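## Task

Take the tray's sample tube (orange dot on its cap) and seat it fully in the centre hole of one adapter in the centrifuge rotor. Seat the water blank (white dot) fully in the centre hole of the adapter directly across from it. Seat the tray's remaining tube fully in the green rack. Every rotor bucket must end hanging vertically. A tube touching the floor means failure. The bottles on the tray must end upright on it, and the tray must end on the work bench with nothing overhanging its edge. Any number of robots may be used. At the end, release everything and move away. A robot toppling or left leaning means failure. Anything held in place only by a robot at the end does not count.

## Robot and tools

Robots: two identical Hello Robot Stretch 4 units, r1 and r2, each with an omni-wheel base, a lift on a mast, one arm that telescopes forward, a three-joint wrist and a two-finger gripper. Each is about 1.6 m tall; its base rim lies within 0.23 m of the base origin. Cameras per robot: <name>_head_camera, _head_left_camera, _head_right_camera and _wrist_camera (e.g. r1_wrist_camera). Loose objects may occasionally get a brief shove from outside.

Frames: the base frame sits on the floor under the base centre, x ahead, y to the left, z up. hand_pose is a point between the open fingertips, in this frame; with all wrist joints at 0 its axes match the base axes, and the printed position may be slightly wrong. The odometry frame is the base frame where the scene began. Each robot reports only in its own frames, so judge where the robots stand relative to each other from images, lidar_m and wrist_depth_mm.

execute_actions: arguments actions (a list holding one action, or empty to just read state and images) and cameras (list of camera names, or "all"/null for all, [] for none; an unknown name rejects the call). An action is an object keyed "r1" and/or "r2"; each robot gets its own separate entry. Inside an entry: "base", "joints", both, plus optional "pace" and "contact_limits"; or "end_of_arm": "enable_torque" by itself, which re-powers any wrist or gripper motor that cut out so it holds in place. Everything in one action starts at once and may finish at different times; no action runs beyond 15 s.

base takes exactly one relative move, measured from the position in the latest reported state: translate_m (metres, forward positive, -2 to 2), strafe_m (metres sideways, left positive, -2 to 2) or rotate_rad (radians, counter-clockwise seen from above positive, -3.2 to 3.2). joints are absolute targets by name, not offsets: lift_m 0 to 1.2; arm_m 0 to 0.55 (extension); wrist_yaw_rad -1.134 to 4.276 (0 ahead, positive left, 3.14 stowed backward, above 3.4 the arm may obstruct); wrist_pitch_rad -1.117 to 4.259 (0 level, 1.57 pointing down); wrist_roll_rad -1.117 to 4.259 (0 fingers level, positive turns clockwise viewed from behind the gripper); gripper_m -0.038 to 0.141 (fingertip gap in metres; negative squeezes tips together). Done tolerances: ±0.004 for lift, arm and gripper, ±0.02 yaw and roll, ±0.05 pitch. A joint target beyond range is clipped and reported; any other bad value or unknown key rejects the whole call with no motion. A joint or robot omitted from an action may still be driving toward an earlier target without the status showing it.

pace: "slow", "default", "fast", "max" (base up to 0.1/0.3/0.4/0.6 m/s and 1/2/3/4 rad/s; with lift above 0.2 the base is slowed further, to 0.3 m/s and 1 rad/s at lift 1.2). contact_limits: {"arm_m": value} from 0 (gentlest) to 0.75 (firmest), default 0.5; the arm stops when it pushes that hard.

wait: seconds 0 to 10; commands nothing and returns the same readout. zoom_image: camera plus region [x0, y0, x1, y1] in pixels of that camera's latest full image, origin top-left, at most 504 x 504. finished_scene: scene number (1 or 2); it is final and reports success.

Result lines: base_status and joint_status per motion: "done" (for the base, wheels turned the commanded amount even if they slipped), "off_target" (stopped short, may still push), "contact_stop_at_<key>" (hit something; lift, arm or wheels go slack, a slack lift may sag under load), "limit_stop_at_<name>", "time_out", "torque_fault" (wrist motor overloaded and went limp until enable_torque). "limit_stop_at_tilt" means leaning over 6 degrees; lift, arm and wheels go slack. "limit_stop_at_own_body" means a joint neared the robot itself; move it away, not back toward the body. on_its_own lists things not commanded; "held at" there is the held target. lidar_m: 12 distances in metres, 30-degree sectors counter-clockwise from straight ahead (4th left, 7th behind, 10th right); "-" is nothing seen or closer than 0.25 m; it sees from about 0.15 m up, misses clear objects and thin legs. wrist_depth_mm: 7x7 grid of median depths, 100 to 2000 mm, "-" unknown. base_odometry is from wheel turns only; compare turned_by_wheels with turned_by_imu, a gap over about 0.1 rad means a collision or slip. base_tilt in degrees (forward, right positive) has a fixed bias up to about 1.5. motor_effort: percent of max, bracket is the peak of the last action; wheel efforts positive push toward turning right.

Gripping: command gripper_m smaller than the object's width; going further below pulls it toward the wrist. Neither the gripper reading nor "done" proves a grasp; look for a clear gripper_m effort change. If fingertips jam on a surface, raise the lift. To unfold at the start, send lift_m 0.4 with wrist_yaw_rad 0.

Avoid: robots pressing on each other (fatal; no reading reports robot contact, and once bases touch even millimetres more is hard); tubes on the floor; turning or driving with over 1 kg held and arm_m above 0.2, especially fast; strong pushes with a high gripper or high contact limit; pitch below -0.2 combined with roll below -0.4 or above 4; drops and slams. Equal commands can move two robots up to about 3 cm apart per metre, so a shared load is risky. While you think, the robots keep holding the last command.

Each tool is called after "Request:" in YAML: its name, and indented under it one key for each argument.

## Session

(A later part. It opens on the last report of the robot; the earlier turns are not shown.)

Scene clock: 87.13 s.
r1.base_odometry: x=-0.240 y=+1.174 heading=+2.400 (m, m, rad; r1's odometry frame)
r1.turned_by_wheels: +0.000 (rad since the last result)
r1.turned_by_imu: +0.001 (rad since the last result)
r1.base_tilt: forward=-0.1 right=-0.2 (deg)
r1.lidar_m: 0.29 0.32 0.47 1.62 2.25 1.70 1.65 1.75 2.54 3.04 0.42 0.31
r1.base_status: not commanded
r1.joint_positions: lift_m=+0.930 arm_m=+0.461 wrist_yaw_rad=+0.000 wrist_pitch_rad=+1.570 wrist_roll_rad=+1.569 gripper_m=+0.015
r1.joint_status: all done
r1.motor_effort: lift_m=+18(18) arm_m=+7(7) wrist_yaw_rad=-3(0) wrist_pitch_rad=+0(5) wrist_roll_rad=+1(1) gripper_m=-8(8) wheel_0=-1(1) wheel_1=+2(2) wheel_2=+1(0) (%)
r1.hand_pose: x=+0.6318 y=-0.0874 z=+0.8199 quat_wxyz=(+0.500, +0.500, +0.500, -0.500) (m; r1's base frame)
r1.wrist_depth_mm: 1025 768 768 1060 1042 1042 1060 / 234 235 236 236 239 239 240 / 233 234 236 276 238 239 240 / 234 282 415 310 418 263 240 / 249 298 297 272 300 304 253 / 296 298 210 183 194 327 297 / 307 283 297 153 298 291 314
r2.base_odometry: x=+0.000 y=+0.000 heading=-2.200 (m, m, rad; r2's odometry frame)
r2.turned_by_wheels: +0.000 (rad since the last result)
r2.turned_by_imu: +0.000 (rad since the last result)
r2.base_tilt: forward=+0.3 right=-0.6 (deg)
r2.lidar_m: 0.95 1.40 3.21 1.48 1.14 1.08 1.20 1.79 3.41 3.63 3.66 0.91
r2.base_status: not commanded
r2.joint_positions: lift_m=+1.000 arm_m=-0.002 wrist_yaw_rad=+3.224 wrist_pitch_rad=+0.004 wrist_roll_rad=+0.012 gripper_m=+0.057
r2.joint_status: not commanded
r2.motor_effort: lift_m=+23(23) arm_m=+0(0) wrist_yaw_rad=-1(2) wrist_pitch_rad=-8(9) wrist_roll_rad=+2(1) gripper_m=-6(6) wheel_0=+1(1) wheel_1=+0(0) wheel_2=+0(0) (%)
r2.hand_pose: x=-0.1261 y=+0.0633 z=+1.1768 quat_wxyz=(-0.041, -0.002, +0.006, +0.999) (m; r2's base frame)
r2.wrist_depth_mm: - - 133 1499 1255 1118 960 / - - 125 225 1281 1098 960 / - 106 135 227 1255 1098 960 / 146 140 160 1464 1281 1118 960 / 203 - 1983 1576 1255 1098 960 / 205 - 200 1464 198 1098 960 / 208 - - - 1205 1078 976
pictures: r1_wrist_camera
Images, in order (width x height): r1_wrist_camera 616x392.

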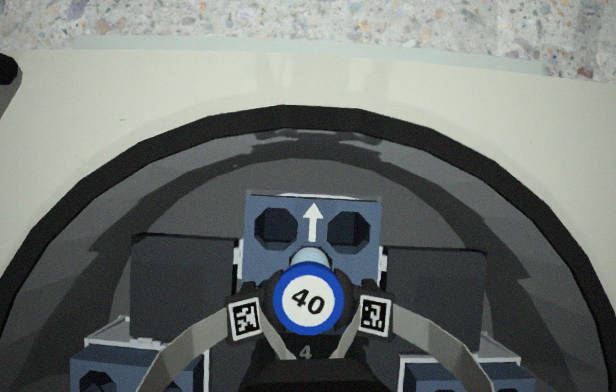

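Entering. Continue down.

Request:
execute_actions:
  actions:
    - {"r1":{"joints":{"lift_m":0.885},"pace":"slow"}}
  cameras: ["r1_wrist_camera"]

Request:
execute_actions:
  actions:
    - {"r1":{"joints":{"gripper_m":0.055}}}
  cameras: ["r1_wrist_camera"]

Scene clock: 92.50 s.
r1.base_odometry: x=-0.241 y=+1.174 heading=+2.401 (m, m, rad; r1's odometry frame)
r1.turned_by_wheels: +0.001 (rad since the last result)
r1.turned_by_imu: +0.002 (rad since the last result)
r1.base_tilt: forward=-0.1 right=-0.3 (deg)
r1.lidar_m: 0.30 0.33 0.47 1.69 2.23 1.70 1.65 1.78 2.54 3.04 0.43 0.30
r1.base_status: not commanded
r1.joint_positions: lift_m=+0.886 arm_m=+0.461 wrist_yaw_rad=+0.000 wrist_pitch_rad=+1.570 wrist_roll_rad=+1.569 gripper_m=+0.015
r1.joint_status: all done
r1.motor_effort: lift_m=+6(18) arm_m=+7(7) wrist_yaw_rad=-1(0) wrist_pitch_rad=+0(5) wrist_roll_rad=+0(0) gripper_m=-3(10) wheel_0=+6(6) wheel_1=+2(2) wheel_2=+5(5) (%)
r1.hand_pose: x=+0.6319 y=-0.0874 z=+0.7759 quat_wxyz=(+0.501, +0.500, +0.500, -0.499) (m; r1's base frame)
r1.wrist_depth_mm: 197 196 197 200 199 991 1008 / 196 197 198 194 198 198 199 / 196 194 249 306 248 197 200 / 194 283 375 252 379 282 203 / 250 259 259 232 259 262 265 / 293 259 196 188 191 260 307 / 289 258 259 159 260 263 303
r2.base_odometry: x=+0.000 y=+0.000 heading=-2.200 (m, m, rad; r2's odometry frame)
r2.turned_by_wheels: +0.000 (rad since the last result)
r2.turned_by_imu: +0.000 (rad since the last result)
r2.base_tilt: forward=+0.2 right=-0.6 (deg)
r2.lidar_m: 0.93 1.41 3.21 1.47 1.14 1.09 1.19 1.79 3.40 3.65 3.64 0.93
r2.base_status: not commanded
r2.joint_positions: lift_m=+1.000 arm_m=-0.002 wrist_yaw_rad=+3.224 wrist_pitch_rad=+0.004 wrist_roll_rad=+0.012 gripper_m=+0.057
r2.joint_status: not commanded
r2.motor_effort: lift_m=+23(23) arm_m=+0(0) wrist_yaw_rad=-1(2) wrist_pitch_rad=-9(9) wrist_roll_rad=+1(1) gripper_m=-2(3) wheel_0=+1(1) wheel_1=+0(0) wheel_2=+0(0) (%)
r2.hand_pose: x=-0.1261 y=+0.0633 z=+1.1768 quat_wxyz=(-0.041, -0.002, +0.006, +0.999) (m; r2's base frame)
r2.wrist_depth_mm: - - 133 1499 1308 1098 960 / - - 125 226 1308 1098 960 / - 106 135 227 1281 1098 960 / 146 140 160 1499 1308 1098 960 / 203 - 1921 1576 1229 1118 976 / 206 - 200 1499 198 1098 960 / 208 - - - 1255 1060 960
pictures: r1_wrist_camera
Images, in order (width x height): r1_wrist_camera 616x392.

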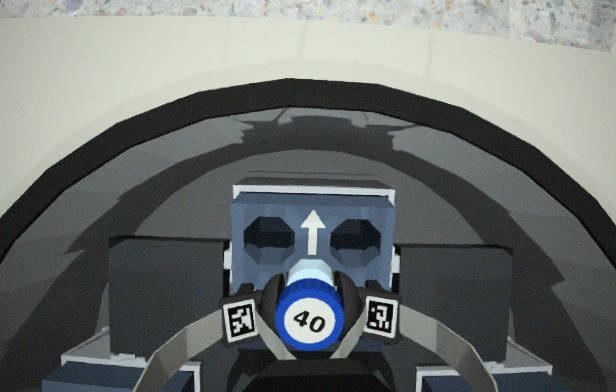

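Scene clock: 93.70 s.
r1.base_odometry: x=-0.241 y=+1.174 heading=+2.401 (m, m, rad; r1's odometry frame)
r1.turned_by_wheels: +0.000 (rad since the last result)
r1.turned_by_imu: +0.001 (rad since the last result)
r1.base_tilt: forward=-0.1 right=-0.2 (deg)
r1.lidar_m: 0.30 0.32 0.45 1.69 2.23 1.71 1.67 1.75 2.56 3.03 0.42 0.31
r1.base_status: not commanded
r1.joint_positions: lift_m=+0.886 arm_m=+0.461 wrist_yaw_rad=+0.000 wrist_pitch_rad=+1.570 wrist_roll_rad=+1.569 gripper_m=+0.055
r1.joint_status: all done
r1.motor_effort: lift_m=+7(6) arm_m=+7(7) wrist_yaw_rad=-1(2) wrist_pitch_rad=-1(1) wrist_roll_rad=+2(1) gripper_m=+1(5) wheel_0=+8(8) wheel_1=+3(3) wheel_2=+6(6) (%)
r1.hand_pose: x=+0.6318 y=-0.0874 z=+0.7759 quat_wxyz=(+0.500, +0.500, +0.500, -0.500) (m; r1's base frame)
r1.wrist_depth_mm: 197 198 198 198 199 597 1008 / 198 198 199 197 198 200 200 / 198 195 253 312 254 196 199 / 195 286 377 249 375 285 206 / 250 260 262 232 263 262 268 / 291 259 215 190 193 262 310 / 287 260 260 146 260 262 303
r2.base_odometry: x=+0.000 y=+0.000 heading=-2.200 (m, m, rad; r2's odometry frame)
r2.turned_by_wheels: +0.000 (rad since the last result)
r2.turned_by_imu: +0.000 (rad since the last result)
r2.base_tilt: forward=+0.1 right=-0.5 (deg)
r2.lidar_m: 0.94 1.42 3.23 1.47 1.12 1.11 1.20 1.76 3.40 3.62 3.67 0.91
r2.base_status: not commanded
r2.joint_positions: lift_m=+1.000 arm_m=-0.002 wrist_yaw_rad=+3.224 wrist_pitch_rad=+0.004 wrist_roll_rad=+0.012 gripper_m=+0.057
r2.joint_status: not commanded
r2.motor_effort: lift_m=+23(23) arm_m=-1(0) wrist_yaw_rad=+0(0) wrist_pitch_rad=-8(9) wrist_roll_rad=-1(0) gripper_m=-3(2) wheel_0=+1(1) wheel_1=+0(0) wheel_2=+0(0) (%)
r2.hand_pose: x=-0.1261 y=+0.0633 z=+1.1768 quat_wxyz=(-0.041, -0.002, +0.006, +0.999) (m; r2's base frame)
r2.wrist_depth_mm: - - 133 1537 1281 1098 960 / - - 125 226 1308 1098 960 / - 106 135 227 1281 1098 976 / 146 141 160 1537 1255 1098 960 / 203 - 1983 1576 1281 1118 976 / 206 - 200 1499 198 1078 976 / 208 - - - 1255 1060 976
pictures: r1_wrist_camera
Images, in order (width x height): r1_wrist_camera 616x392.

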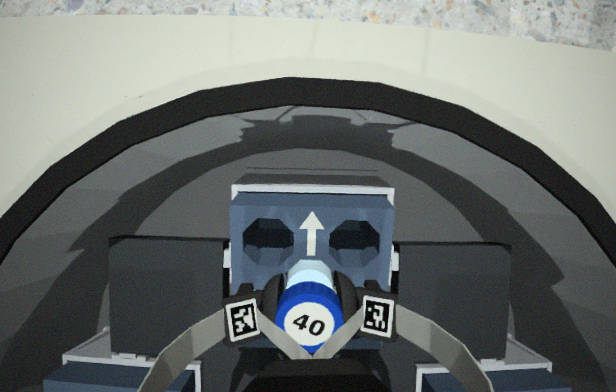

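Fingertips pressing on the adapter; the bucket tilts. Raise.

Request:
execute_actions:
  actions:
    - {"r1":{"joints":{"lift_m":0.99,"gripper_m":0.06},"pace":"slow"}}
  cameras: ["r1_wrist_camera"]

Scene clock: 97.80 s.
r1.base_odometry: x=-0.240 y=+1.174 heading=+2.400 (m, m, rad; r1's odometry frame)
r1.turned_by_wheels: -0.001 (rad since the last result)
r1.turned_by_imu: +0.000 (rad since the last result)
r1.base_tilt: forward=-0.1 right=-0.1 (deg)
r1.lidar_m: 0.30 0.32 0.48 1.61 2.25 1.68 1.66 1.77 2.55 3.05 0.41 0.31
r1.base_status: not commanded
r1.joint_positions: lift_m=+0.990 arm_m=+0.461 wrist_yaw_rad=+0.000 wrist_pitch_rad=+1.570 wrist_roll_rad=+1.569 gripper_m=+0.060
r1.joint_status: all done
r1.motor_effort: lift_m=+23(24) arm_m=+7(7) wrist_yaw_rad=-2(0) wrist_pitch_rad=+0(4) wrist_roll_rad=+1(0) gripper_m=-5(5) wheel_0=+1(8) wheel_1=+1(3) wheel_2=+0(6) (%)
r1.hand_pose: x=+0.6319 y=-0.0874 z=+0.8795 quat_wxyz=(+0.501, +0.500, +0.500, -0.499) (m; r1's base frame)
r1.wrist_depth_mm: 1078 1078 1098 1078 1098 1118 1118 / 293 293 296 297 559 559 1118 / 291 291 296 296 297 298 301 / 291 293 473 418 455 298 301 / 291 355 359 330 359 362 301 / 293 364 210 355 196 384 300 / 310 325 357 145 351 334 315
r2.base_odometry: x=+0.000 y=+0.000 heading=-2.200 (m, m, rad; r2's odometry frame)
r2.turned_by_wheels: +0.000 (rad since the last result)
r2.turned_by_imu: +0.000 (rad since the last result)
r2.base_tilt: forward=+0.2 right=-0.7 (deg)
r2.lidar_m: 0.95 1.40 3.22 1.47 1.14 1.09 1.20 1.76 3.42 3.68 3.65 0.90
r2.base_status: not commanded
r2.joint_positions: lift_m=+1.000 arm_m=-0.002 wrist_yaw_rad=+3.224 wrist_pitch_rad=+0.004 wrist_roll_rad=+0.012 gripper_m=+0.057
r2.joint_status: not commanded
r2.motor_effort: lift_m=+23(23) arm_m=+0(0) wrist_yaw_rad=+0(1) wrist_pitch_rad=-7(7) wrist_roll_rad=-1(0) gripper_m=-5(1) wheel_0=+1(1) wheel_1=+0(0) wheel_2=+0(0) (%)
r2.hand_pose: x=-0.1261 y=+0.0633 z=+1.1768 quat_wxyz=(-0.041, -0.002, +0.006, +0.999) (m; r2's base frame)
r2.wrist_depth_mm: - - 133 1537 1281 1098 960 / - - 125 225 1281 1098 960 / - 106 135 228 1308 1098 960 / 146 141 160 1499 1281 1118 976 / 203 - 1921 1537 1255 1118 946 / 205 - 200 1499 199 1060 976 / 208 - - - 1229 1060 976
pictures: r1_wrist_camera
Images, in order (width x height): r1_wrist_camera 616x392.

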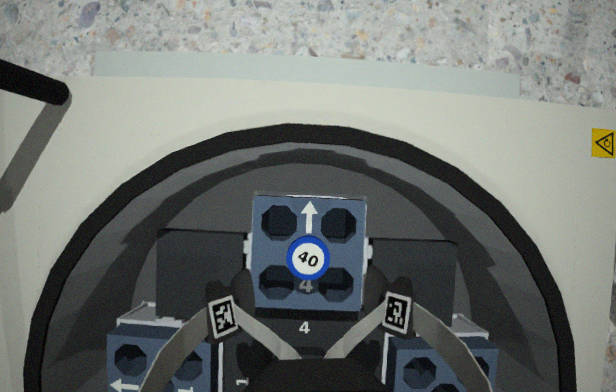

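Request:
execute_actions:
  actions:
    - {"r1":{"joints":{"gripper_m":0.0}}}
  cameras: []

Request:
execute_actions:
  actions:
    - {"r1":{"joints":{"lift_m":0.915},"pace":"slow"}}
  cameras: ["r1_wrist_camera"]

Scene clock: 111.77 s.
r1.base_odometry: x=-0.240 y=+1.174 heading=+2.400 (m, m, rad; r1's odometry frame)
r1.turned_by_wheels: +0.000 (rad since the last result)
r1.turned_by_imu: +0.001 (rad since the last result)
r1.base_tilt: forward=-0.1 right=-0.1 (deg)
r1.lidar_m: 0.29 0.33 0.47 1.57 2.24 1.72 1.66 1.76 2.55 3.02 0.41 0.30
r1.base_status: not commanded
r1.joint_positions: lift_m=+0.990 arm_m=+0.461 wrist_yaw_rad=+0.000 wrist_pitch_rad=+1.570 wrist_roll_rad=+1.569 gripper_m=+0.000
r1.joint_status: all done
r1.motor_effort: lift_m=+23(23) arm_m=+7(7) wrist_yaw_rad=+0(2) wrist_pitch_rad=+1(0) wrist_roll_rad=+0(1) gripper_m=-6(6) wheel_0=+1(1) wheel_1=+1(1) wheel_2=+0(0) (%)
r1.hand_pose: x=+0.6319 y=-0.0874 z=+0.8795 quat_wxyz=(+0.501, +0.500, +0.500, -0.499) (m; r1's base frame)
r1.wrist_depth_mm: 1098 1078 1118 1118 1098 1118 1138 / 296 294 294 297 564 569 1118 / 293 294 296 297 297 300 301 / 293 294 477 418 459 298 298 / 293 353 355 330 362 362 300 / 293 362 359 203 357 379 298 / 314 329 174 342 332 353 315
r2.base_odometry: x=+0.000 y=+0.000 heading=-2.200 (m, m, rad; r2's odometry frame)
r2.turned_by_wheels: +0.000 (rad since the last result)
r2.turned_by_imu: +0.000 (rad since the last result)
r2.base_tilt: forward=+0.2 right=-0.6 (deg)
r2.lidar_m: 0.95 1.42 3.21 1.46 1.13 1.11 1.21 1.77 3.41 3.66 3.63 0.92
r2.base_status: not commanded
r2.joint_positions: lift_m=+1.000 arm_m=-0.002 wrist_yaw_rad=+3.224 wrist_pitch_rad=+0.004 wrist_roll_rad=+0.012 gripper_m=+0.057
r2.joint_status: not commanded
r2.motor_effort: lift_m=+23(23) arm_m=+0(0) wrist_yaw_rad=+0(0) wrist_pitch_rad=-9(8) wrist_roll_rad=+0(1) gripper_m=-2(4) wheel_0=+1(1) wheel_1=+0(0) wheel_2=+0(0) (%)
r2.hand_pose: x=-0.1261 y=+0.0633 z=+1.1768 quat_wxyz=(-0.041, -0.002, +0.006, +0.999) (m; r2's base frame)
r2.wrist_depth_mm: - - 133 1499 1281 1098 960 / - - 125 226 1281 1098 960 / - 106 135 228 1281 1078 976 / 146 141 161 1499 1281 1098 976 / 204 - 1921 1537 1255 1098 976 / 206 - 200 1499 198 1078 976 / 208 - - - 1255 1060 991
pictures: none
No camera images: the call's "cameras" was empty. Leave "cameras" out to get every camera's image.

Scene clock: 113.27 s.
r1.base_odometry: x=-0.240 y=+1.174 heading=+2.400 (m, m, rad; r1's odometry frame)
r1.turned_by_wheels: +0.000 (rad since the last result)
r1.turned_by_imu: +0.001 (rad since the last result)
r1.base_tilt: forward=-0.2 right=-0.2 (deg)
r1.lidar_m: 0.29 0.32 0.47 1.69 2.22 1.70 1.66 1.77 2.55 3.06 0.42 0.30
r1.base_status: not commanded
r1.joint_positions: lift_m=+0.916 arm_m=+0.461 wrist_yaw_rad=+0.000 wrist_pitch_rad=+1.570 wrist_roll_rad=+1.569 gripper_m=+0.000
r1.joint_status: all done
r1.motor_effort: lift_m=+10(21) arm_m=+7(7) wrist_yaw_rad=-2(0) wrist_pitch_rad=+0(3) wrist_roll_rad=+1(1) gripper_m=-7(6) wheel_0=+1(1) wheel_1=+1(1) wheel_2=+1(1) (%)
r1.hand_pose: x=+0.6320 y=-0.0874 z=+0.8056 quat_wxyz=(+0.501, +0.500, +0.500, -0.499) (m; r1's base frame)
r1.wrist_depth_mm: 1008 759 759 768 1060 1042 1042 / 226 226 225 228 227 229 229 / 224 226 234 282 236 229 229 / 224 278 402 347 410 270 224 / 245 291 289 262 289 310 258 / 290 287 287 204 263 290 304 / 303 279 225 157 289 289 319
r2.base_odometry: x=+0.000 y=+0.000 heading=-2.200 (m, m, rad; r2's odometry frame)
r2.turned_by_wheels: +0.000 (rad since the last result)
r2.turned_by_imu: +0.000 (rad since the last result)
r2.base_tilt: forward=+0.2 right=-0.6 (deg)
r2.lidar_m: 0.93 1.42 3.21 1.46 1.14 1.11 1.20 1.78 3.41 3.65 3.68 0.92
r2.base_status: not commanded
r2.joint_positions: lift_m=+1.000 arm_m=-0.002 wrist_yaw_rad=+3.224 wrist_pitch_rad=+0.004 wrist_roll_rad=+0.012 gripper_m=+0.057
r2.joint_status: not commanded
r2.motor_effort: lift_m=+23(23) arm_m=+0(0) wrist_yaw_rad=+0(1) wrist_pitch_rad=-9(8) wrist_roll_rad=-1(0) gripper_m=-2(3) wheel_0=+1(1) wheel_1=+0(0) wheel_2=+0(0) (%)
r2.hand_pose: x=-0.1261 y=+0.0633 z=+1.1768 quat_wxyz=(-0.041, -0.002, +0.006, +0.999) (m; r2's base frame)
r2.wrist_depth_mm: - - 133 1499 1308 1098 960 / - - 125 226 1308 1118 960 / - 106 135 228 1308 1118 976 / 146 140 160 1537 1281 1098 960 / 204 - 1921 1537 1281 1138 960 / 205 - 201 1499 198 1078 976 / 208 - - - 1229 1060 960
pictures: r1_wrist_camera
Images, in order (width x height): r1_wrist_camera 616x392.

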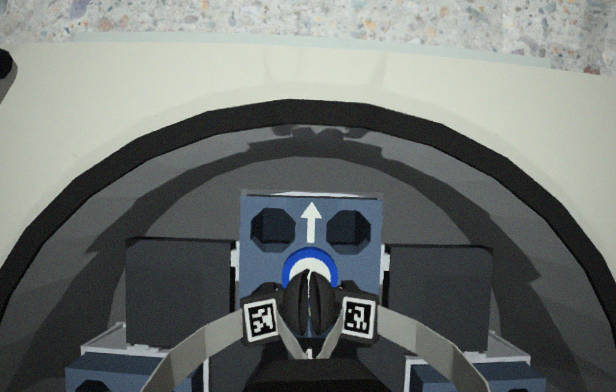

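Request:
execute_actions:
  actions:
    - {"r1":{"joints":{"lift_m":1.2,"gripper_m":0.055}}}
  cameras: []

Request:
execute_actions:
  actions:
    - {"r1":{"base":{"strafe_m":1.465},"joints":{"arm_m":0.5}}}
  cameras: ["r1_wrist_camera"]

Scene clock: 119.50 s.
r1.base_odometry: x=-0.240 y=+1.174 heading=+2.400 (m, m, rad; r1's odometry frame)
r1.turned_by_wheels: +0.000 (rad since the last result)
r1.turned_by_imu: +0.001 (rad since the last result)
r1.base_tilt: forward=-0.2 right=+0.0 (deg)
r1.lidar_m: 0.29 0.32 0.45 1.60 2.27 1.70 1.65 1.76 2.55 3.05 0.41 0.30
r1.base_status: not commanded
r1.joint_positions: lift_m=+1.199 arm_m=+0.461 wrist_yaw_rad=+0.000 wrist_pitch_rad=+1.570 wrist_roll_rad=+1.569 gripper_m=+0.055
r1.joint_status: all done
r1.motor_effort: lift_m=+23(23) arm_m=+7(7) wrist_yaw_rad=+1(1) wrist_pitch_rad=-1(1) wrist_roll_rad=+1(1) gripper_m=-2(3) wheel_0=+1(1) wheel_1=+1(1) wheel_2=+1(1) (%)
r1.hand_pose: x=+0.6320 y=-0.0874 z=+1.0889 quat_wxyz=(+0.501, +0.500, +0.500, -0.499) (m; r1's base frame)
r1.wrist_depth_mm: 1308 1336 1308 1281 1308 1308 1308 / 1281 1308 1308 1336 1336 1308 1366 / 392 500 504 508 508 1366 1336 / 399 504 569 627 512 512 1336 / 402 500 564 539 569 508 1118 / 399 500 210 564 200 569 1336 / 404 500 564 145 559 508 1336
r2.base_odometry: x=+0.000 y=+0.000 heading=-2.200 (m, m, rad; r2's odometry frame)
r2.turned_by_wheels: +0.000 (rad since the last result)
r2.turned_by_imu: -0.001 (rad since the last result)
r2.base_tilt: forward=+0.2 right=-0.5 (deg)
r2.lidar_m: 0.95 1.42 3.20 1.43 1.14 1.09 1.18 1.77 3.39 3.63 3.66 0.91
r2.base_status: not commanded
r2.joint_positions: lift_m=+1.000 arm_m=-0.002 wrist_yaw_rad=+3.224 wrist_pitch_rad=+0.004 wrist_roll_rad=+0.012 gripper_m=+0.057
r2.joint_status: not commanded
r2.motor_effort: lift_m=+23(23) arm_m=+0(0) wrist_yaw_rad=+0(1) wrist_pitch_rad=-8(9) wrist_roll_rad=-1(0) gripper_m=-4(1) wheel_0=+1(1) wheel_1=+0(0) wheel_2=+0(0) (%)
r2.hand_pose: x=-0.1261 y=+0.0633 z=+1.1768 quat_wxyz=(-0.041, -0.002, +0.006, +0.999) (m; r2's base frame)
r2.wrist_depth_mm: - - 133 1464 1308 1098 946 / - - 125 227 1308 1118 960 / - 106 135 227 1281 1118 946 / 146 141 161 1499 1308 1098 976 / 204 - 1921 1537 1255 1098 960 / 206 - 200 1499 199 1078 960 / 208 - - - 1255 1078 960
pictures: none
No camera images: the call's "cameras" was empty. Leave "cameras" out to get every camera's image.

Scene clock: 125.70 s.
r1.base_odometry: x=-1.230 y=+0.093 heading=+2.400 (m, m, rad; r1's odometry frame)
r1.turned_by_wheels: +0.000 (rad since the last result)
r1.turned_by_imu: -0.001 (rad since the last result)
r1.base_tilt: forward=-0.2 right=-0.1 (deg)
r1.lidar_m: 0.39 0.42 0.59 4.23 2.11 1.63 1.55 1.67 2.43 1.29 0.55 0.39
r1.base_status: done
r1.joint_positions: lift_m=+1.199 arm_m=+0.499 wrist_yaw_rad=+0.000 wrist_pitch_rad=+1.570 wrist_roll_rad=+1.569 gripper_m=+0.055
r1.joint_status: all done
r1.motor_effort: lift_m=+23(23) arm_m=+7(8) wrist_yaw_rad=-1(1) wrist_pitch_rad=+0(0) wrist_roll_rad=+1(1) gripper_m=-7(3) wheel_0=+1(10) wheel_1=-2(7) wheel_2=+0(2) (%)
r1.hand_pose: x=+0.6699 y=-0.0874 z=+1.0889 quat_wxyz=(+0.501, +0.500, +0.500, -0.499) (m; r1's base frame)
r1.wrist_depth_mm: 544 544 554 549 554 549 1336 / 544 535 484 521 554 554 1308 / 544 544 544 549 554 549 1308 / 539 539 535 544 554 564 1118 / 539 462 488 549 544 549 1118 / 544 549 210 544 200 1118 1336 / 544 544 549 145 559 1281 1308
r2.base_odometry: x=+0.000 y=+0.000 heading=-2.200 (m, m, rad; r2's odometry frame)
r2.turned_by_wheels: +0.000 (rad since the last result)
r2.turned_by_imu: -0.001 (rad since the last result)
r2.base_tilt: forward=+0.3 right=-0.7 (deg)
r2.lidar_m: 0.97 1.39 3.22 1.45 1.14 1.11 1.20 1.76 3.42 3.68 3.67 0.91
r2.base_status: not commanded
r2.joint_positions: lift_m=+1.000 arm_m=-0.002 wrist_yaw_rad=+3.224 wrist_pitch_rad=+0.004 wrist_roll_rad=+0.012 gripper_m=+0.057
r2.joint_status: not commanded
r2.motor_effort: lift_m=+23(23) arm_m=+0(1) wrist_yaw_rad=+0(0) wrist_pitch_rad=-8(9) wrist_roll_rad=-1(0) gripper_m=+0(1) wheel_0=+1(1) wheel_1=+0(0) wheel_2=+0(0) (%)
r2.hand_pose: x=-0.1261 y=+0.0633 z=+1.1768 quat_wxyz=(-0.041, -0.002, +0.006, +0.999) (m; r2's base frame)
r2.wrist_depth_mm: - - 133 1499 1281 1098 960 / - - 125 225 1281 1098 960 / - 106 135 227 1281 1098 960 / 146 140 160 1464 1308 1098 960 / 204 - 1921 1576 1255 1098 976 / 206 - 200 1499 199 1078 960 / 208 - - - 1255 1060 976
pictures: r1_wrist_camera
Images, in order (width x height): r1_wrist_camera 616x392.

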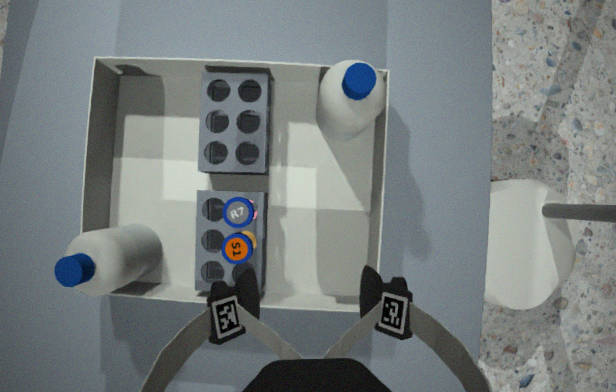

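Request:
execute_actions:
  actions:
    - {"r1":{"base":{"translate_m":0.078}}}
  cameras: []

Request:
execute_actions:
  actions:
    - {"r1":{"base":{"strafe_m":0.008},"joints":{"lift_m":1.02}}}
  cameras: ["r1_wrist_camera"]

Scene clock: 131.50 s.
r1.base_odometry: x=-1.287 y=+0.146 heading=+2.400 (m, m, rad; r1's odometry frame)
r1.turned_by_wheels: +0.000 (rad since the last result)
r1.turned_by_imu: +0.001 (rad since the last result)
r1.base_tilt: forward=-0.2 right=-0.1 (deg)
r1.lidar_m: 0.31 0.33 0.48 4.21 2.22 1.69 1.66 1.77 2.53 1.08 0.45 0.33
r1.base_status: done
r1.joint_positions: lift_m=+1.199 arm_m=+0.499 wrist_yaw_rad=+0.000 wrist_pitch_rad=+1.570 wrist_roll_rad=+1.569 gripper_m=+0.055
r1.joint_status: not commanded
r1.motor_effort: lift_m=+22(23) arm_m=+7(7) wrist_yaw_rad=-1(1) wrist_pitch_rad=-1(0) wrist_roll_rad=+1(2) gripper_m=-1(4) wheel_0=+0(6) wheel_1=+0(5) wheel_2=+1(8) (%)
r1.hand_pose: x=+0.6699 y=-0.0874 z=+1.0889 quat_wxyz=(+0.501, +0.500, +0.500, -0.499) (m; r1's base frame)
r1.wrist_depth_mm: 549 544 549 549 549 559 1336 / 544 544 554 488 459 554 1366 / 544 544 549 539 554 554 1336 / 544 544 554 544 554 564 1098 / 544 535 500 484 554 554 1138 / 544 544 211 549 199 554 1336 / 539 549 544 145 554 554 1336
r2.base_odometry: x=+0.000 y=+0.000 heading=-2.200 (m, m, rad; r2's odometry frame)
r2.turned_by_wheels: +0.000 (rad since the last result)
r2.turned_by_imu: +0.000 (rad since the last result)
r2.base_tilt: forward=+0.2 right=-0.6 (deg)
r2.lidar_m: 0.97 1.41 3.21 1.48 1.13 1.10 1.20 1.77 3.43 3.66 3.66 0.90
r2.base_status: not commanded
r2.joint_positions: lift_m=+1.000 arm_m=-0.002 wrist_yaw_rad=+3.224 wrist_pitch_rad=+0.004 wrist_roll_rad=+0.012 gripper_m=+0.057
r2.joint_status: not commanded
r2.motor_effort: lift_m=+23(23) arm_m=+0(0) wrist_yaw_rad=-1(0) wrist_pitch_rad=-7(8) wrist_roll_rad=+0(0) gripper_m=-3(5) wheel_0=+1(1) wheel_1=+0(0) wheel_2=+0(0) (%)
r2.hand_pose: x=-0.1261 y=+0.0633 z=+1.1768 quat_wxyz=(-0.041, -0.002, +0.006, +0.999) (m; r2's base frame)
r2.wrist_depth_mm: - - 133 1537 1308 1118 976 / - - 125 225 1308 1118 960 / - 106 135 226 1281 1118 976 / 146 141 161 1537 1255 1098 976 / 203 - 1983 1537 1281 1098 976 / 206 - 200 1499 198 1078 976 / 208 - - - 1229 1078 960
pictures: none
No camera images: the call's "cameras" was empty. Leave "cameras" out to get every camera's image.

Scene clock: 133.33 s.
r1.base_odometry: x=-1.293 y=+0.140 heading=+2.400 (m, m, rad; r1's odometry frame)
r1.turned_by_wheels: +0.000 (rad since the last result)
r1.turned_by_imu: +0.000 (rad since the last result)
r1.base_tilt: forward=-0.2 right=-0.1 (deg)
r1.lidar_m: 0.31 0.34 0.48 4.20 2.23 1.70 1.65 1.75 2.52 1.07 0.44 0.34
r1.base_status: done
r1.joint_positions: lift_m=+1.020 arm_m=+0.499 wrist_yaw_rad=+0.000 wrist_pitch_rad=+1.570 wrist_roll_rad=+1.569 gripper_m=+0.055
r1.joint_status: all done
r1.motor_effort: lift_m=+18(21) arm_m=+7(7) wrist_yaw_rad=-1(0) wrist_pitch_rad=+0(1) wrist_roll_rad=+1(1) gripper_m=-2(1) wheel_0=-1(3) wheel_1=+0(8) wheel_2=+0(0) (%)
r1.hand_pose: x=+0.6699 y=-0.0874 z=+0.9099 quat_wxyz=(+0.501, +0.500, +0.500, -0.499) (m; r1's base frame)
r1.wrist_depth_mm: 366 366 366 325 370 235 375 / 366 364 366 342 373 304 375 / 327 368 368 364 370 370 377 / 334 364 368 310 373 364 375 / 232 304 364 309 373 370 375 / 211 286 210 310 199 368 377 / 364 368 366 145 334 309 370
r2.base_odometry: x=+0.000 y=+0.000 heading=-2.200 (m, m, rad; r2's odometry frame)
r2.turned_by_wheels: +0.000 (rad since the last result)
r2.turned_by_imu: +0.000 (rad since the last result)
r2.base_tilt: forward=+0.2 right=-0.4 (deg)
r2.lidar_m: 0.95 1.42 3.22 1.45 1.13 1.11 1.19 1.77 3.40 3.66 3.67 0.90
r2.base_status: not commanded
r2.joint_positions: lift_m=+1.000 arm_m=-0.002 wrist_yaw_rad=+3.224 wrist_pitch_rad=+0.004 wrist_roll_rad=+0.012 gripper_m=+0.057
r2.joint_status: not commanded
r2.motor_effort: lift_m=+23(23) arm_m=+0(0) wrist_yaw_rad=-1(0) wrist_pitch_rad=-9(9) wrist_roll_rad=-1(0) gripper_m=-3(2) wheel_0=+1(1) wheel_1=+0(0) wheel_2=+0(0) (%)
r2.hand_pose: x=-0.1261 y=+0.0633 z=+1.1768 quat_wxyz=(-0.041, -0.002, +0.006, +0.999) (m; r2's base frame)
r2.wrist_depth_mm: - - 133 1537 1281 1078 976 / - - 125 226 1281 1078 976 / - 106 135 228 1281 1098 976 / 146 141 161 1499 1281 1118 976 / 204 - 1983 1537 1281 1098 960 / 205 - 200 1537 198 1078 976 / 208 - - - 1229 1078 960
pictures: r1_wrist_camera
Images, in order (width x height): r1_wrist_camera 616x392.

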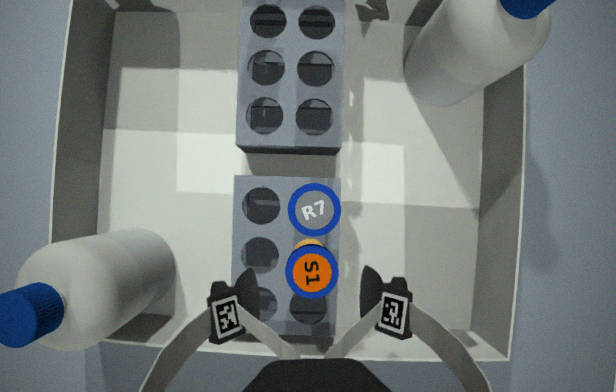

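Good. Grip slightly higher this time.

Request:
execute_actions:
  actions:
    - {"r1":{"joints":{"lift_m":0.97}}}
  cameras: []

Request:
execute_actions:
  actions:
    - {"r1":{"joints":{"gripper_m":0.015}}}
  cameras: ["r1_wrist_camera"]

Request:
execute_actions:
  actions:
    - {"r1":{"joints":{"lift_m":1.2}}}
  cameras: ["r1_wrist_camera"]

Scene clock: 138.17 s.
r1.base_odometry: x=-1.293 y=+0.140 heading=+2.400 (m, m, rad; r1's odometry frame)
r1.turned_by_wheels: +0.000 (rad since the last result)
r1.turned_by_imu: +0.001 (rad since the last result)
r1.base_tilt: forward=-0.2 right=+0.0 (deg)
r1.lidar_m: 0.30 0.32 0.47 4.23 2.23 1.68 1.65 1.77 2.53 1.07 0.44 0.33
r1.base_status: not commanded
r1.joint_positions: lift_m=+0.970 arm_m=+0.499 wrist_yaw_rad=+0.000 wrist_pitch_rad=+1.570 wrist_roll_rad=+1.569 gripper_m=+0.055
r1.joint_status: all done
r1.motor_effort: lift_m=+18(18) arm_m=+7(7) wrist_yaw_rad=-3(0) wrist_pitch_rad=+0(0) wrist_roll_rad=+1(2) gripper_m=-3(0) wheel_0=+0(0) wheel_1=+0(0) wheel_2=+0(0) (%)
r1.hand_pose: x=+0.6700 y=-0.0874 z=+0.8599 quat_wxyz=(+0.501, +0.500, +0.500, -0.499) (m; r1's base frame)
r1.wrist_depth_mm: 279 317 317 260 322 222 - / 285 317 319 260 319 303 265 / 290 317 315 279 320 322 266 / 298 317 317 198 322 324 265 / 218 304 314 257 320 320 260 / 182 287 211 198 200 322 268 / 185 266 257 145 285 270 262
r2.base_odometry: x=+0.000 y=+0.000 heading=-2.200 (m, m, rad; r2's odometry frame)
r2.turned_by_wheels: +0.000 (rad since the last result)
r2.turned_by_imu: +0.000 (rad since the last result)
r2.base_tilt: forward=+0.1 right=-0.7 (deg)
r2.lidar_m: 0.95 1.39 3.21 1.45 1.12 1.10 1.17 1.77 3.38 3.69 3.68 0.91
r2.base_status: not commanded
r2.joint_positions: lift_m=+1.000 arm_m=-0.002 wrist_yaw_rad=+3.224 wrist_pitch_rad=+0.004 wrist_roll_rad=+0.012 gripper_m=+0.057
r2.joint_status: not commanded
r2.motor_effort: lift_m=+23(23) arm_m=+0(0) wrist_yaw_rad=+0(1) wrist_pitch_rad=-8(8) wrist_roll_rad=+0(1) gripper_m=-6(1) wheel_0=+1(1) wheel_1=+1(0) wheel_2=+0(0) (%)
r2.hand_pose: x=-0.1261 y=+0.0633 z=+1.1768 quat_wxyz=(-0.041, -0.002, +0.006, +0.999) (m; r2's base frame)
r2.wrist_depth_mm: - - 133 1499 1281 1078 976 / - - 125 225 1281 1118 960 / - 106 135 228 1281 1118 960 / 146 141 161 1537 1281 1098 960 / 203 - 1983 1576 1255 1098 960 / 205 - 200 1537 198 1078 976 / 207 - - - 1205 1078 976
pictures: none
No camera images: the call's "cameras" was empty. Leave "cameras" out to get every camera's image.

Scene clock: 139.37 s.
r1.base_odometry: x=-1.293 y=+0.140 heading=+2.400 (m, m, rad; r1's odometry frame)
r1.turned_by_wheels: +0.000 (rad since the last result)
r1.turned_by_imu: +0.000 (rad since the last result)
r1.base_tilt: forward=-0.3 right=-0.1 (deg)
r1.lidar_m: 0.30 0.34 0.47 4.22 2.21 1.70 1.65 1.74 2.52 1.07 0.43 0.33
r1.base_status: not commanded
r1.joint_positions: lift_m=+0.970 arm_m=+0.499 wrist_yaw_rad=+0.000 wrist_pitch_rad=+1.570 wrist_roll_rad=+1.569 gripper_m=+0.015
r1.joint_status: all done
r1.motor_effort: lift_m=+18(18) arm_m=+7(7) wrist_yaw_rad=+1(1) wrist_pitch_rad=-1(0) wrist_roll_rad=+0(3) gripper_m=-8(7) wheel_0=+0(0) wheel_1=+0(0) wheel_2=+0(0) (%)
r1.hand_pose: x=+0.6699 y=-0.0874 z=+0.8599 quat_wxyz=(+0.501, +0.500, +0.500, -0.499) (m; r1's base frame)
r1.wrist_depth_mm: 279 319 317 259 322 223 - / 283 315 315 258 319 303 267 / 293 319 319 279 322 322 267 / 298 314 317 198 320 324 264 / 219 303 314 248 322 324 263 / 182 285 210 192 190 320 270 / 185 259 252 160 287 266 260
r2.base_odometry: x=+0.000 y=+0.000 heading=-2.200 (m, m, rad; r2's odometry frame)
r2.turned_by_wheels: +0.000 (rad since the last result)
r2.turned_by_imu: +0.000 (rad since the last result)
r2.base_tilt: forward=+0.2 right=-0.6 (deg)
r2.lidar_m: 0.94 1.40 3.23 1.48 1.14 1.11 1.21 1.75 3.41 3.68 3.65 0.92
r2.base_status: not commanded
r2.joint_positions: lift_m=+1.000 arm_m=-0.002 wrist_yaw_rad=+3.224 wrist_pitch_rad=+0.004 wrist_roll_rad=+0.012 gripper_m=+0.057
r2.joint_status: not commanded
r2.motor_effort: lift_m=+23(23) arm_m=+0(0) wrist_yaw_rad=-1(1) wrist_pitch_rad=-9(9) wrist_roll_rad=-1(2) gripper_m=-4(0) wheel_0=+1(1) wheel_1=+0(0) wheel_2=+0(0) (%)
r2.hand_pose: x=-0.1261 y=+0.0633 z=+1.1768 quat_wxyz=(-0.041, -0.002, +0.006, +0.999) (m; r2's base frame)
r2.wrist_depth_mm: - - 133 1499 1281 1118 976 / - - 125 226 1281 1118 976 / - 106 135 227 1281 1118 976 / 146 141 160 1499 1281 1118 960 / 204 - - 1576 1255 1098 976 / 206 - 200 1537 198 1078 960 / 208 - - - 1229 1078 976
pictures: r1_wrist_camera
Images, in order (width x height): r1_wrist_camera 616x392.

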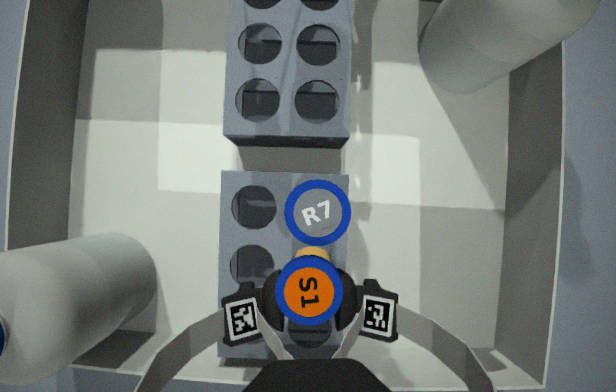

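Scene clock: 141.40 s.
r1.base_odometry: x=-1.293 y=+0.140 heading=+2.400 (m, m, rad; r1's odometry frame)
r1.turned_by_wheels: +0.000 (rad since the last result)
r1.turned_by_imu: +0.001 (rad since the last result)
r1.base_tilt: forward=-0.2 right=-0.3 (deg)
r1.lidar_m: 0.30 0.33 0.47 4.22 2.21 1.68 1.64 1.77 2.53 1.03 0.43 0.33
r1.base_status: not commanded
r1.joint_positions: lift_m=+1.199 arm_m=+0.499 wrist_yaw_rad=+0.000 wrist_pitch_rad=+1.570 wrist_roll_rad=+1.569 gripper_m=+0.015
r1.joint_status: all done
r1.motor_effort: lift_m=+23(25) arm_m=+7(7) wrist_yaw_rad=-1(1) wrist_pitch_rad=+0(1) wrist_roll_rad=+0(1) gripper_m=-11(11) wheel_0=+0(0) wheel_1=+0(0) wheel_2=+0(0) (%)
r1.hand_pose: x=+0.6699 y=-0.0874 z=+1.0889 quat_wxyz=(+0.501, +0.500, +0.500, -0.499) (m; r1's base frame)
r1.wrist_depth_mm: 544 549 549 554 549 559 1336 / 539 544 549 500 418 549 1308 / 544 539 544 539 549 564 1308 / 544 544 544 539 549 554 1098 / 539 413 525 488 544 554 1078 / 544 539 210 191 191 559 1336 / 549 544 549 160 554 554 1336
r2.base_odometry: x=+0.000 y=+0.000 heading=-2.200 (m, m, rad; r2's odometry frame)
r2.turned_by_wheels: +0.000 (rad since the last result)
r2.turned_by_imu: +0.000 (rad since the last result)
r2.base_tilt: forward=+0.1 right=-0.7 (deg)
r2.lidar_m: 0.94 1.41 3.21 1.48 1.13 1.10 1.21 1.78 3.42 3.64 3.66 0.90
r2.base_status: not commanded
r2.joint_positions: lift_m=+1.000 arm_m=-0.002 wrist_yaw_rad=+3.224 wrist_pitch_rad=+0.004 wrist_roll_rad=+0.012 gripper_m=+0.057
r2.joint_status: not commanded
r2.motor_effort: lift_m=+23(23) arm_m=+0(0) wrist_yaw_rad=-1(1) wrist_pitch_rad=-8(9) wrist_roll_rad=+0(2) gripper_m=-2(3) wheel_0=+1(1) wheel_1=+0(0) wheel_2=+0(0) (%)
r2.hand_pose: x=-0.1261 y=+0.0633 z=+1.1768 quat_wxyz=(-0.041, -0.002, +0.006, +0.999) (m; r2's base frame)
r2.wrist_depth_mm: - - 133 1499 1308 1098 960 / - - 125 225 1308 1098 960 / - 106 135 227 1281 1118 960 / 146 141 161 1499 1308 1098 976 / 204 - 1983 1537 1281 1098 976 / 206 - 200 1499 198 1098 960 / 207 - - - 1229 1060 960
pictures: r1_wrist_camera
Images, in order (width x height): r1_wrist_camera 616x392.

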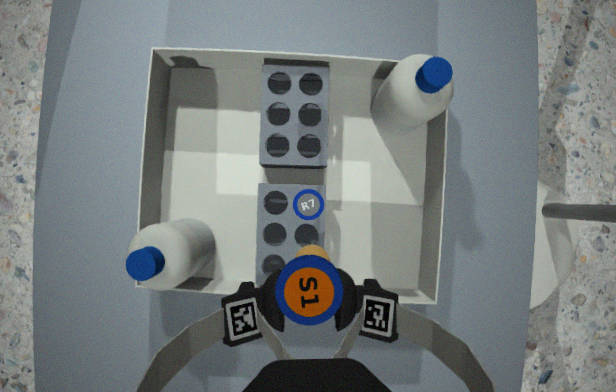

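Request:
execute_actions:
  actions:
    - {"r1":{"base":{"translate_m":-0.08},"joints":{"arm_m":0.48}}}
  cameras: []

Request:
execute_actions:
  actions:
    - {"r1":{"base":{"strafe_m":-1.16}}}
  cameras: ["r1_wrist_camera"]

Scene clock: 147.63 s.
r1.base_odometry: x=-1.234 y=+0.086 heading=+2.400 (m, m, rad; r1's odometry frame)
r1.turned_by_wheels: +0.000 (rad since the last result)
r1.turned_by_imu: +0.001 (rad since the last result)
r1.base_tilt: forward=+0.0 right=-0.1 (deg)
r1.lidar_m: 0.38 0.43 0.60 4.22 2.11 1.62 1.56 1.68 2.42 1.30 0.54 0.39
r1.base_status: done
r1.joint_positions: lift_m=+1.199 arm_m=+0.481 wrist_yaw_rad=+0.000 wrist_pitch_rad=+1.570 wrist_roll_rad=+1.569 gripper_m=+0.015
r1.joint_status: all done
r1.motor_effort: lift_m=+23(23) arm_m=-7(7) wrist_yaw_rad=-2(1) wrist_pitch_rad=+0(0) wrist_roll_rad=+1(3) gripper_m=-10(12) wheel_0=+0(7) wheel_1=+1(6) wheel_2=-2(8) (%)
r1.hand_pose: x=+0.6524 y=-0.0874 z=+1.0889 quat_wxyz=(+0.501, +0.500, +0.500, -0.499) (m; r1's base frame)
r1.wrist_depth_mm: 539 549 554 554 544 1308 1336 / 544 549 500 418 554 1308 1336 / 544 549 517 549 554 1336 1308 / 539 544 488 554 549 1118 1366 / 404 484 512 544 554 1098 1118 / 544 549 210 192 191 1118 1336 / 530 539 544 160 554 1308 1366
r2.base_odometry: x=+0.000 y=+0.000 heading=-2.200 (m, m, rad; r2's odometry frame)
r2.turned_by_wheels: +0.000 (rad since the last result)
r2.turned_by_imu: +0.000 (rad since the last result)
r2.base_tilt: forward=+0.2 right=-0.5 (deg)
r2.lidar_m: 0.94 1.42 3.22 1.46 1.14 1.10 1.20 1.75 3.42 3.65 3.68 0.92
r2.base_status: not commanded
r2.joint_positions: lift_m=+1.000 arm_m=-0.002 wrist_yaw_rad=+3.224 wrist_pitch_rad=+0.004 wrist_roll_rad=+0.012 gripper_m=+0.057
r2.joint_status: not commanded
r2.motor_effort: lift_m=+23(23) arm_m=+0(0) wrist_yaw_rad=-1(1) wrist_pitch_rad=-8(9) wrist_roll_rad=+1(1) gripper_m=-4(5) wheel_0=+1(1) wheel_1=+1(0) wheel_2=+0(0) (%)
r2.hand_pose: x=-0.1261 y=+0.0633 z=+1.1768 quat_wxyz=(-0.041, -0.002, +0.006, +0.999) (m; r2's base frame)
r2.wrist_depth_mm: - - 133 1499 1281 1098 976 / - - 125 225 1281 1118 960 / - 106 135 228 1281 1098 960 / 146 141 161 1537 1281 1098 946 / 203 - 1921 1576 1255 1098 960 / 205 - 200 1499 199 1098 976 / 208 - - - 1229 1060 960
pictures: none
No camera images: the call's "cameras" was empty. Leave "cameras" out to get every camera's image.

Scene clock: 152.83 s.
r1.base_odometry: x=-0.450 y=+0.941 heading=+2.400 (m, m, rad; r1's odometry frame)
r1.turned_by_wheels: +0.000 (rad since the last result)
r1.turned_by_imu: +0.004 (rad since the last result)
r1.base_tilt: forward=-0.2 right=+0.0 (deg)
r1.lidar_m: 0.32 0.34 0.50 1.70 2.22 1.69 1.63 1.75 2.53 3.36 0.45 0.33
r1.base_status: done
r1.joint_positions: lift_m=+1.199 arm_m=+0.481 wrist_yaw_rad=+0.000 wrist_pitch_rad=+1.570 wrist_roll_rad=+1.569 gripper_m=+0.015
r1.joint_status: not commanded
r1.motor_effort: lift_m=+23(23) arm_m=-7(7) wrist_yaw_rad=-1(1) wrist_pitch_rad=+0(1) wrist_roll_rad=+1(0) gripper_m=-11(10) wheel_0=+0(9) wheel_1=+2(5) wheel_2=-1(3) (%)
r1.hand_pose: x=+0.6524 y=-0.0874 z=+1.0889 quat_wxyz=(+0.501, +0.500, +0.500, -0.499) (m; r1's base frame)
r1.wrist_depth_mm: 375 500 569 544 564 508 1336 / 382 496 564 574 569 549 1336 / 389 504 574 569 574 554 1308 / 397 500 569 634 574 508 1336 / 399 492 504 549 504 512 1138 / 404 1255 211 193 192 1118 1308 / 1308 866 1281 160 1078 1308 1366
r2.base_odometry: x=+0.000 y=+0.000 heading=-2.200 (m, m, rad; r2's odometry frame)
r2.turned_by_wheels: +0.000 (rad since the last result)
r2.turned_by_imu: -0.001 (rad since the last result)
r2.base_tilt: forward=+0.2 right=-0.5 (deg)
r2.lidar_m: 0.95 1.39 3.18 1.48 1.15 1.11 1.19 1.74 3.41 3.65 3.64 0.90
r2.base_status: not commanded
r2.joint_positions: lift_m=+1.000 arm_m=-0.002 wrist_yaw_rad=+3.224 wrist_pitch_rad=+0.004 wrist_roll_rad=+0.012 gripper_m=+0.057
r2.joint_status: not commanded
r2.motor_effort: lift_m=+23(23) arm_m=+0(0) wrist_yaw_rad=-1(0) wrist_pitch_rad=-9(9) wrist_roll_rad=+1(1) gripper_m=-4(1) wheel_0=+1(1) wheel_1=+0(0) wheel_2=+0(0) (%)
r2.hand_pose: x=-0.1261 y=+0.0633 z=+1.1768 quat_wxyz=(-0.041, -0.002, +0.006, +0.999) (m; r2's base frame)
r2.wrist_depth_mm: - - 133 1499 1281 1118 960 / - - 125 226 1308 1098 976 / - 106 135 227 1281 1098 960 / 146 140 160 1499 1308 1118 960 / 204 - 1983 1537 1255 1098 960 / 205 - 200 1499 198 1078 960 / 208 - - - 1229 1078 976
pictures: r1_wrist_camera
Images, in order (width x height): r1_wrist_camera 616x392.

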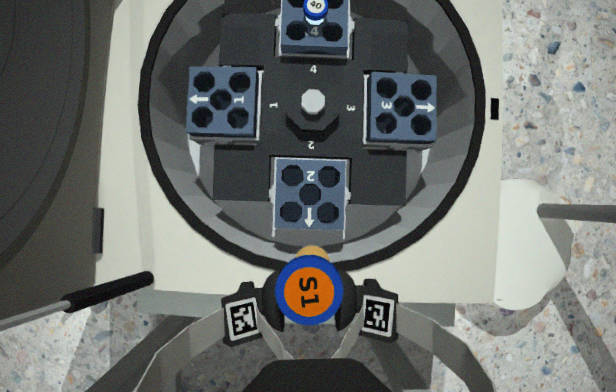

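Request:
execute_actions:
  actions:
    - {"r1":{"base":{"strafe_m":-0.052},"joints":{"arm_m":0.475,"lift_m":1.06}}}
  cameras: ["r1_wrist_camera"]

Scene clock: 160.97 s.
r1.base_odometry: x=-0.415 y=+0.980 heading=+2.400 (m, m, rad; r1's odometry frame)
r1.turned_by_wheels: +0.000 (rad since the last result)
r1.turned_by_imu: +0.001 (rad since the last result)
r1.base_tilt: forward=-0.1 right=-0.2 (deg)
r1.lidar_m: 0.33 0.34 0.50 1.69 2.24 1.69 1.65 1.77 2.55 3.31 0.44 0.32
r1.base_status: done
r1.joint_positions: lift_m=+1.060 arm_m=+0.476 wrist_yaw_rad=+0.000 wrist_pitch_rad=+1.570 wrist_roll_rad=+1.569 gripper_m=+0.015
r1.joint_status: all done
r1.motor_effort: lift_m=+18(21) arm_m=-7(8) wrist_yaw_rad=+0(1) wrist_pitch_rad=-1(0) wrist_roll_rad=+2(0) gripper_m=-9(9) wheel_0=+0(8) wheel_1=+0(5) wheel_2=-1(3) (%)
r1.hand_pose: x=+0.6474 y=-0.0874 z=+0.9499 quat_wxyz=(+0.501, +0.500, +0.500, -0.499) (m; r1's base frame)
r1.wrist_depth_mm: 362 397 424 415 433 413 373 / 364 407 421 427 433 421 373 / 364 415 421 410 430 413 373 / 362 427 427 430 433 436 373 / 362 362 477 399 436 377 373 / 359 362 210 192 191 366 676 / 362 362 366 160 368 368 788
r2.base_odometry: x=+0.000 y=+0.000 heading=-2.200 (m, m, rad; r2's odometry frame)
r2.turned_by_wheels: +0.000 (rad since the last result)
r2.turned_by_imu: +0.000 (rad since the last result)
r2.base_tilt: forward=+0.2 right=-0.5 (deg)
r2.lidar_m: 0.96 1.41 3.21 1.48 1.13 1.11 1.19 1.73 3.41 3.65 3.64 0.89
r2.base_status: not commanded
r2.joint_positions: lift_m=+1.000 arm_m=-0.002 wrist_yaw_rad=+3.224 wrist_pitch_rad=+0.004 wrist_roll_rad=+0.012 gripper_m=+0.057
r2.joint_status: not commanded
r2.motor_effort: lift_m=+23(23) arm_m=+0(0) wrist_yaw_rad=-1(0) wrist_pitch_rad=-8(8) wrist_roll_rad=+1(1) gripper_m=-6(4) wheel_0=+1(1) wheel_1=+1(0) wheel_2=+0(0) (%)
r2.hand_pose: x=-0.1261 y=+0.0633 z=+1.1768 quat_wxyz=(-0.041, -0.002, +0.006, +0.999) (m; r2's base frame)
r2.wrist_depth_mm: - - 133 1499 1281 1118 991 / - - 125 226 1281 1118 960 / - 106 135 227 1281 1118 976 / 146 140 161 1537 1281 1118 946 / 203 - 1983 1537 1255 1078 960 / 206 - 200 1499 198 1078 976 / 208 - - - 1281 1078 976
pictures: r1_wrist_camera
Images, in order (width x height): r1_wrist_camera 616x392.

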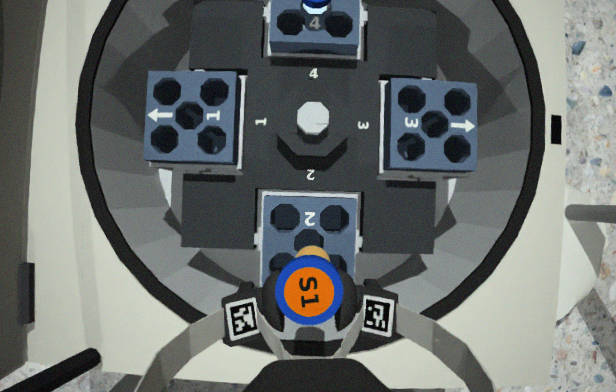

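Request:
execute_actions:
  actions:
    - {"r1":{"joints":{"lift_m":0.91},"pace":"slow"}}
  cameras: ["r1_wrist_camera"]

Request:
execute_actions:
  actions:
    - {"r1":{"joints":{"gripper_m":0.06}}}
  cameras: []

Request:
execute_actions:
  actions:
    - {"r1":{"joints":{"lift_m":0.99}}}
  cameras: ["r1_wrist_camera"]

Scene clock: 170.93 s.
r1.base_odometry: x=-0.415 y=+0.980 heading=+2.400 (m, m, rad; r1's odometry frame)
r1.turned_by_wheels: +0.000 (rad since the last result)
r1.turned_by_imu: +0.001 (rad since the last result)
r1.base_tilt: forward=-0.2 right=+0.0 (deg)
r1.lidar_m: 0.32 0.34 0.49 1.73 2.24 1.69 1.64 1.74 2.51 3.30 0.45 0.32
r1.base_status: not commanded
r1.joint_positions: lift_m=+0.910 arm_m=+0.476 wrist_yaw_rad=+0.000 wrist_pitch_rad=+1.570 wrist_roll_rad=+1.569 gripper_m=+0.015
r1.joint_status: all done
r1.motor_effort: lift_m=+18(18) arm_m=-7(7) wrist_yaw_rad=-1(1) wrist_pitch_rad=+0(1) wrist_roll_rad=+2(1) gripper_m=-8(13) wheel_0=-1(1) wheel_1=+0(0) wheel_2=-1(1) (%)
r1.hand_pose: x=+0.6473 y=-0.0874 z=+0.7999 quat_wxyz=(+0.500, +0.500, +0.500, -0.500) (m; r1's base frame)
r1.wrist_depth_mm: 267 257 278 258 282 255 256 / 270 253 279 258 281 255 256 / 286 264 278 279 279 255 266 / 285 277 276 279 281 281 325 / 253 277 276 253 278 281 287 / 217 286 210 193 190 301 244 / 213 215 270 160 278 221 -
r2.base_odometry: x=+0.000 y=+0.000 heading=-2.200 (m, m, rad; r2's odometry frame)
r2.turned_by_wheels: +0.000 (rad since the last result)
r2.turned_by_imu: -0.001 (rad since the last result)
r2.base_tilt: forward=+0.2 right=-0.6 (deg)
r2.lidar_m: 0.94 1.42 3.21 1.48 1.13 1.11 1.18 1.75 3.41 3.64 3.67 0.91
r2.base_status: not commanded
r2.joint_positions: lift_m=+1.000 arm_m=-0.002 wrist_yaw_rad=+3.224 wrist_pitch_rad=+0.004 wrist_roll_rad=+0.012 gripper_m=+0.057
r2.joint_status: not commanded
r2.motor_effort: lift_m=+23(23) arm_m=+0(0) wrist_yaw_rad=-1(0) wrist_pitch_rad=-9(9) wrist_roll_rad=+0(2) gripper_m=-6(4) wheel_0=+1(1) wheel_1=+0(0) wheel_2=+0(0) (%)
r2.hand_pose: x=-0.1261 y=+0.0633 z=+1.1768 quat_wxyz=(-0.041, -0.002, +0.006, +0.999) (m; r2's base frame)
r2.wrist_depth_mm: - - 133 1499 1308 1118 976 / - - 125 225 1255 1098 960 / - 106 135 226 1308 1098 976 / 146 141 161 1499 1308 1098 976 / 204 - 1921 1537 1281 1118 960 / 206 - 201 1499 198 1098 976 / 208 - - - 1229 1078 960
pictures: r1_wrist_camera
Images, in order (width x height): r1_wrist_camera 616x392.

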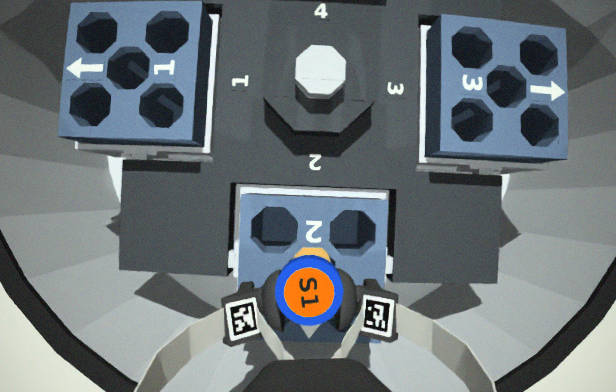

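Scene clock: 172.17 s.
r1.base_odometry: x=-0.415 y=+0.980 heading=+2.400 (m, m, rad; r1's odometry frame)
r1.turned_by_wheels: +0.000 (rad since the last result)
r1.turned_by_imu: +0.000 (rad since the last result)
r1.base_tilt: forward=-0.1 right=-0.2 (deg)
r1.lidar_m: 0.33 0.34 0.48 1.70 2.20 1.70 1.65 1.73 2.53 3.29 0.45 0.33
r1.base_status: not commanded
r1.joint_positions: lift_m=+0.910 arm_m=+0.476 wrist_yaw_rad=+0.000 wrist_pitch_rad=+1.570 wrist_roll_rad=+1.569 gripper_m=+0.060
r1.joint_status: all done
r1.motor_effort: lift_m=+18(18) arm_m=-7(7) wrist_yaw_rad=-1(1) wrist_pitch_rad=+0(1) wrist_roll_rad=+1(0) gripper_m=-2(12) wheel_0=+0(0) wheel_1=+0(0) wheel_2=-1(1) (%)
r1.hand_pose: x=+0.6473 y=-0.0874 z=+0.7999 quat_wxyz=(+0.500, +0.500, +0.500, -0.500) (m; r1's base frame)
r1.wrist_depth_mm: 266 256 279 260 279 255 255 / 271 254 277 259 281 255 255 / 286 263 278 278 281 254 268 / 286 278 278 278 283 282 325 / 253 277 277 252 278 281 289 / 217 285 210 252 195 301 246 / 213 220 276 145 286 226 -
r2.base_odometry: x=+0.000 y=+0.000 heading=-2.200 (m, m, rad; r2's odometry frame)
r2.turned_by_wheels: +0.000 (rad since the last result)
r2.turned_by_imu: +0.000 (rad since the last result)
r2.base_tilt: forward=+0.2 right=-0.5 (deg)
r2.lidar_m: 0.94 1.40 3.22 1.47 1.13 1.09 1.18 1.74 3.41 3.61 3.66 0.91
r2.base_status: not commanded
r2.joint_positions: lift_m=+1.000 arm_m=-0.002 wrist_yaw_rad=+3.224 wrist_pitch_rad=+0.004 wrist_roll_rad=+0.012 gripper_m=+0.057
r2.joint_status: not commanded
r2.motor_effort: lift_m=+23(23) arm_m=+0(0) wrist_yaw_rad=-1(0) wrist_pitch_rad=-8(8) wrist_roll_rad=-1(0) gripper_m=-4(1) wheel_0=+1(1) wheel_1=+0(0) wheel_2=+0(0) (%)
r2.hand_pose: x=-0.1261 y=+0.0633 z=+1.1768 quat_wxyz=(-0.041, -0.002, +0.006, +0.999) (m; r2's base frame)
r2.wrist_depth_mm: - - 133 1537 1281 1098 960 / - - 125 225 1281 1098 976 / - 106 135 228 1281 1098 960 / 146 141 160 1537 1308 1098 960 / 203 - 1983 1537 1255 1118 960 / 205 - 200 1499 198 1078 946 / 208 - - - 1229 1060 960
pictures: none
No camera images: the call's "cameras" was empty. Leave "cameras" out to get every camera's image.

Scene clock: 173.47 s.
r1.base_odometry: x=-0.415 y=+0.980 heading=+2.400 (m, m, rad; r1's odometry frame)
r1.turned_by_wheels: +0.000 (rad since the last result)
r1.turned_by_imu: +0.000 (rad since the last result)
r1.base_tilt: forward=-0.2 right=-0.1 (deg)
r1.lidar_m: 0.30 0.34 0.50 1.71 2.22 1.69 1.63 1.73 2.52 3.30 0.44 0.30
r1.base_status: not commanded
r1.joint_positions: lift_m=+0.990 arm_m=+0.476 wrist_yaw_rad=+0.000 wrist_pitch_rad=+1.570 wrist_roll_rad=+1.569 gripper_m=+0.060
r1.joint_status: all done
r1.motor_effort: lift_m=+23(24) arm_m=-7(7) wrist_yaw_rad=-1(1) wrist_pitch_rad=-1(1) wrist_roll_rad=+0(1) gripper_m=-1(3) wheel_0=+0(0) wheel_1=+0(0) wheel_2=-1(1) (%)
r1.hand_pose: x=+0.6473 y=-0.0874 z=+0.8795 quat_wxyz=(+0.501, +0.500, +0.500, -0.499) (m; r1's base frame)
r1.wrist_depth_mm: 296 373 355 359 362 377 325 / 300 347 359 338 362 334 342 / 304 359 359 357 362 336 342 / 291 397 357 359 362 373 325 / 291 355 357 329 357 362 298 / 293 291 210 389 195 301 301 / 291 294 290 145 297 301 298
r2.base_odometry: x=+0.000 y=+0.000 heading=-2.200 (m, m, rad; r2's odometry frame)
r2.turned_by_wheels: +0.000 (rad since the last result)
r2.turned_by_imu: +0.000 (rad since the last result)
r2.base_tilt: forward=+0.0 right=-0.6 (deg)
r2.lidar_m: 0.94 1.41 3.23 1.46 1.14 1.11 1.21 1.76 3.41 3.64 3.68 0.90
r2.base_status: not commanded
r2.joint_positions: lift_m=+1.000 arm_m=-0.002 wrist_yaw_rad=+3.224 wrist_pitch_rad=+0.004 wrist_roll_rad=+0.012 gripper_m=+0.057
r2.joint_status: not commanded
r2.motor_effort: lift_m=+23(23) arm_m=-1(0) wrist_yaw_rad=-2(0) wrist_pitch_rad=-8(8) wrist_roll_rad=-1(1) gripper_m=-3(2) wheel_0=+1(1) wheel_1=+1(0) wheel_2=+0(0) (%)
r2.hand_pose: x=-0.1261 y=+0.0633 z=+1.1768 quat_wxyz=(-0.041, -0.002, +0.006, +0.999) (m; r2's base frame)
r2.wrist_depth_mm: - - 133 1537 1281 1098 976 / - - 125 226 1281 1098 960 / - 106 135 228 1281 1098 960 / 146 141 160 1499 1281 1098 976 / 204 - 1921 1537 1255 1098 960 / 206 - 200 1537 198 1098 960 / 208 - - - 1205 1060 976
pictures: r1_wrist_camera
Images, in order (width x height): r1_wrist_camera 616x392.

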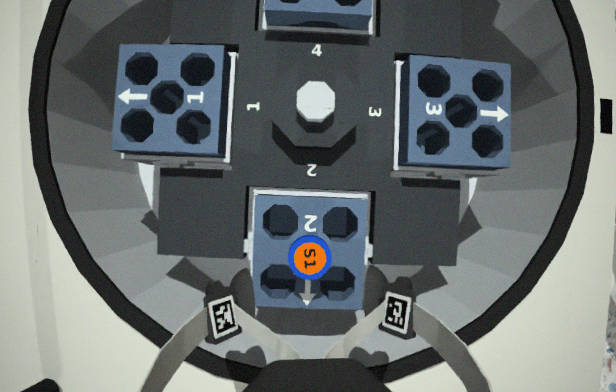

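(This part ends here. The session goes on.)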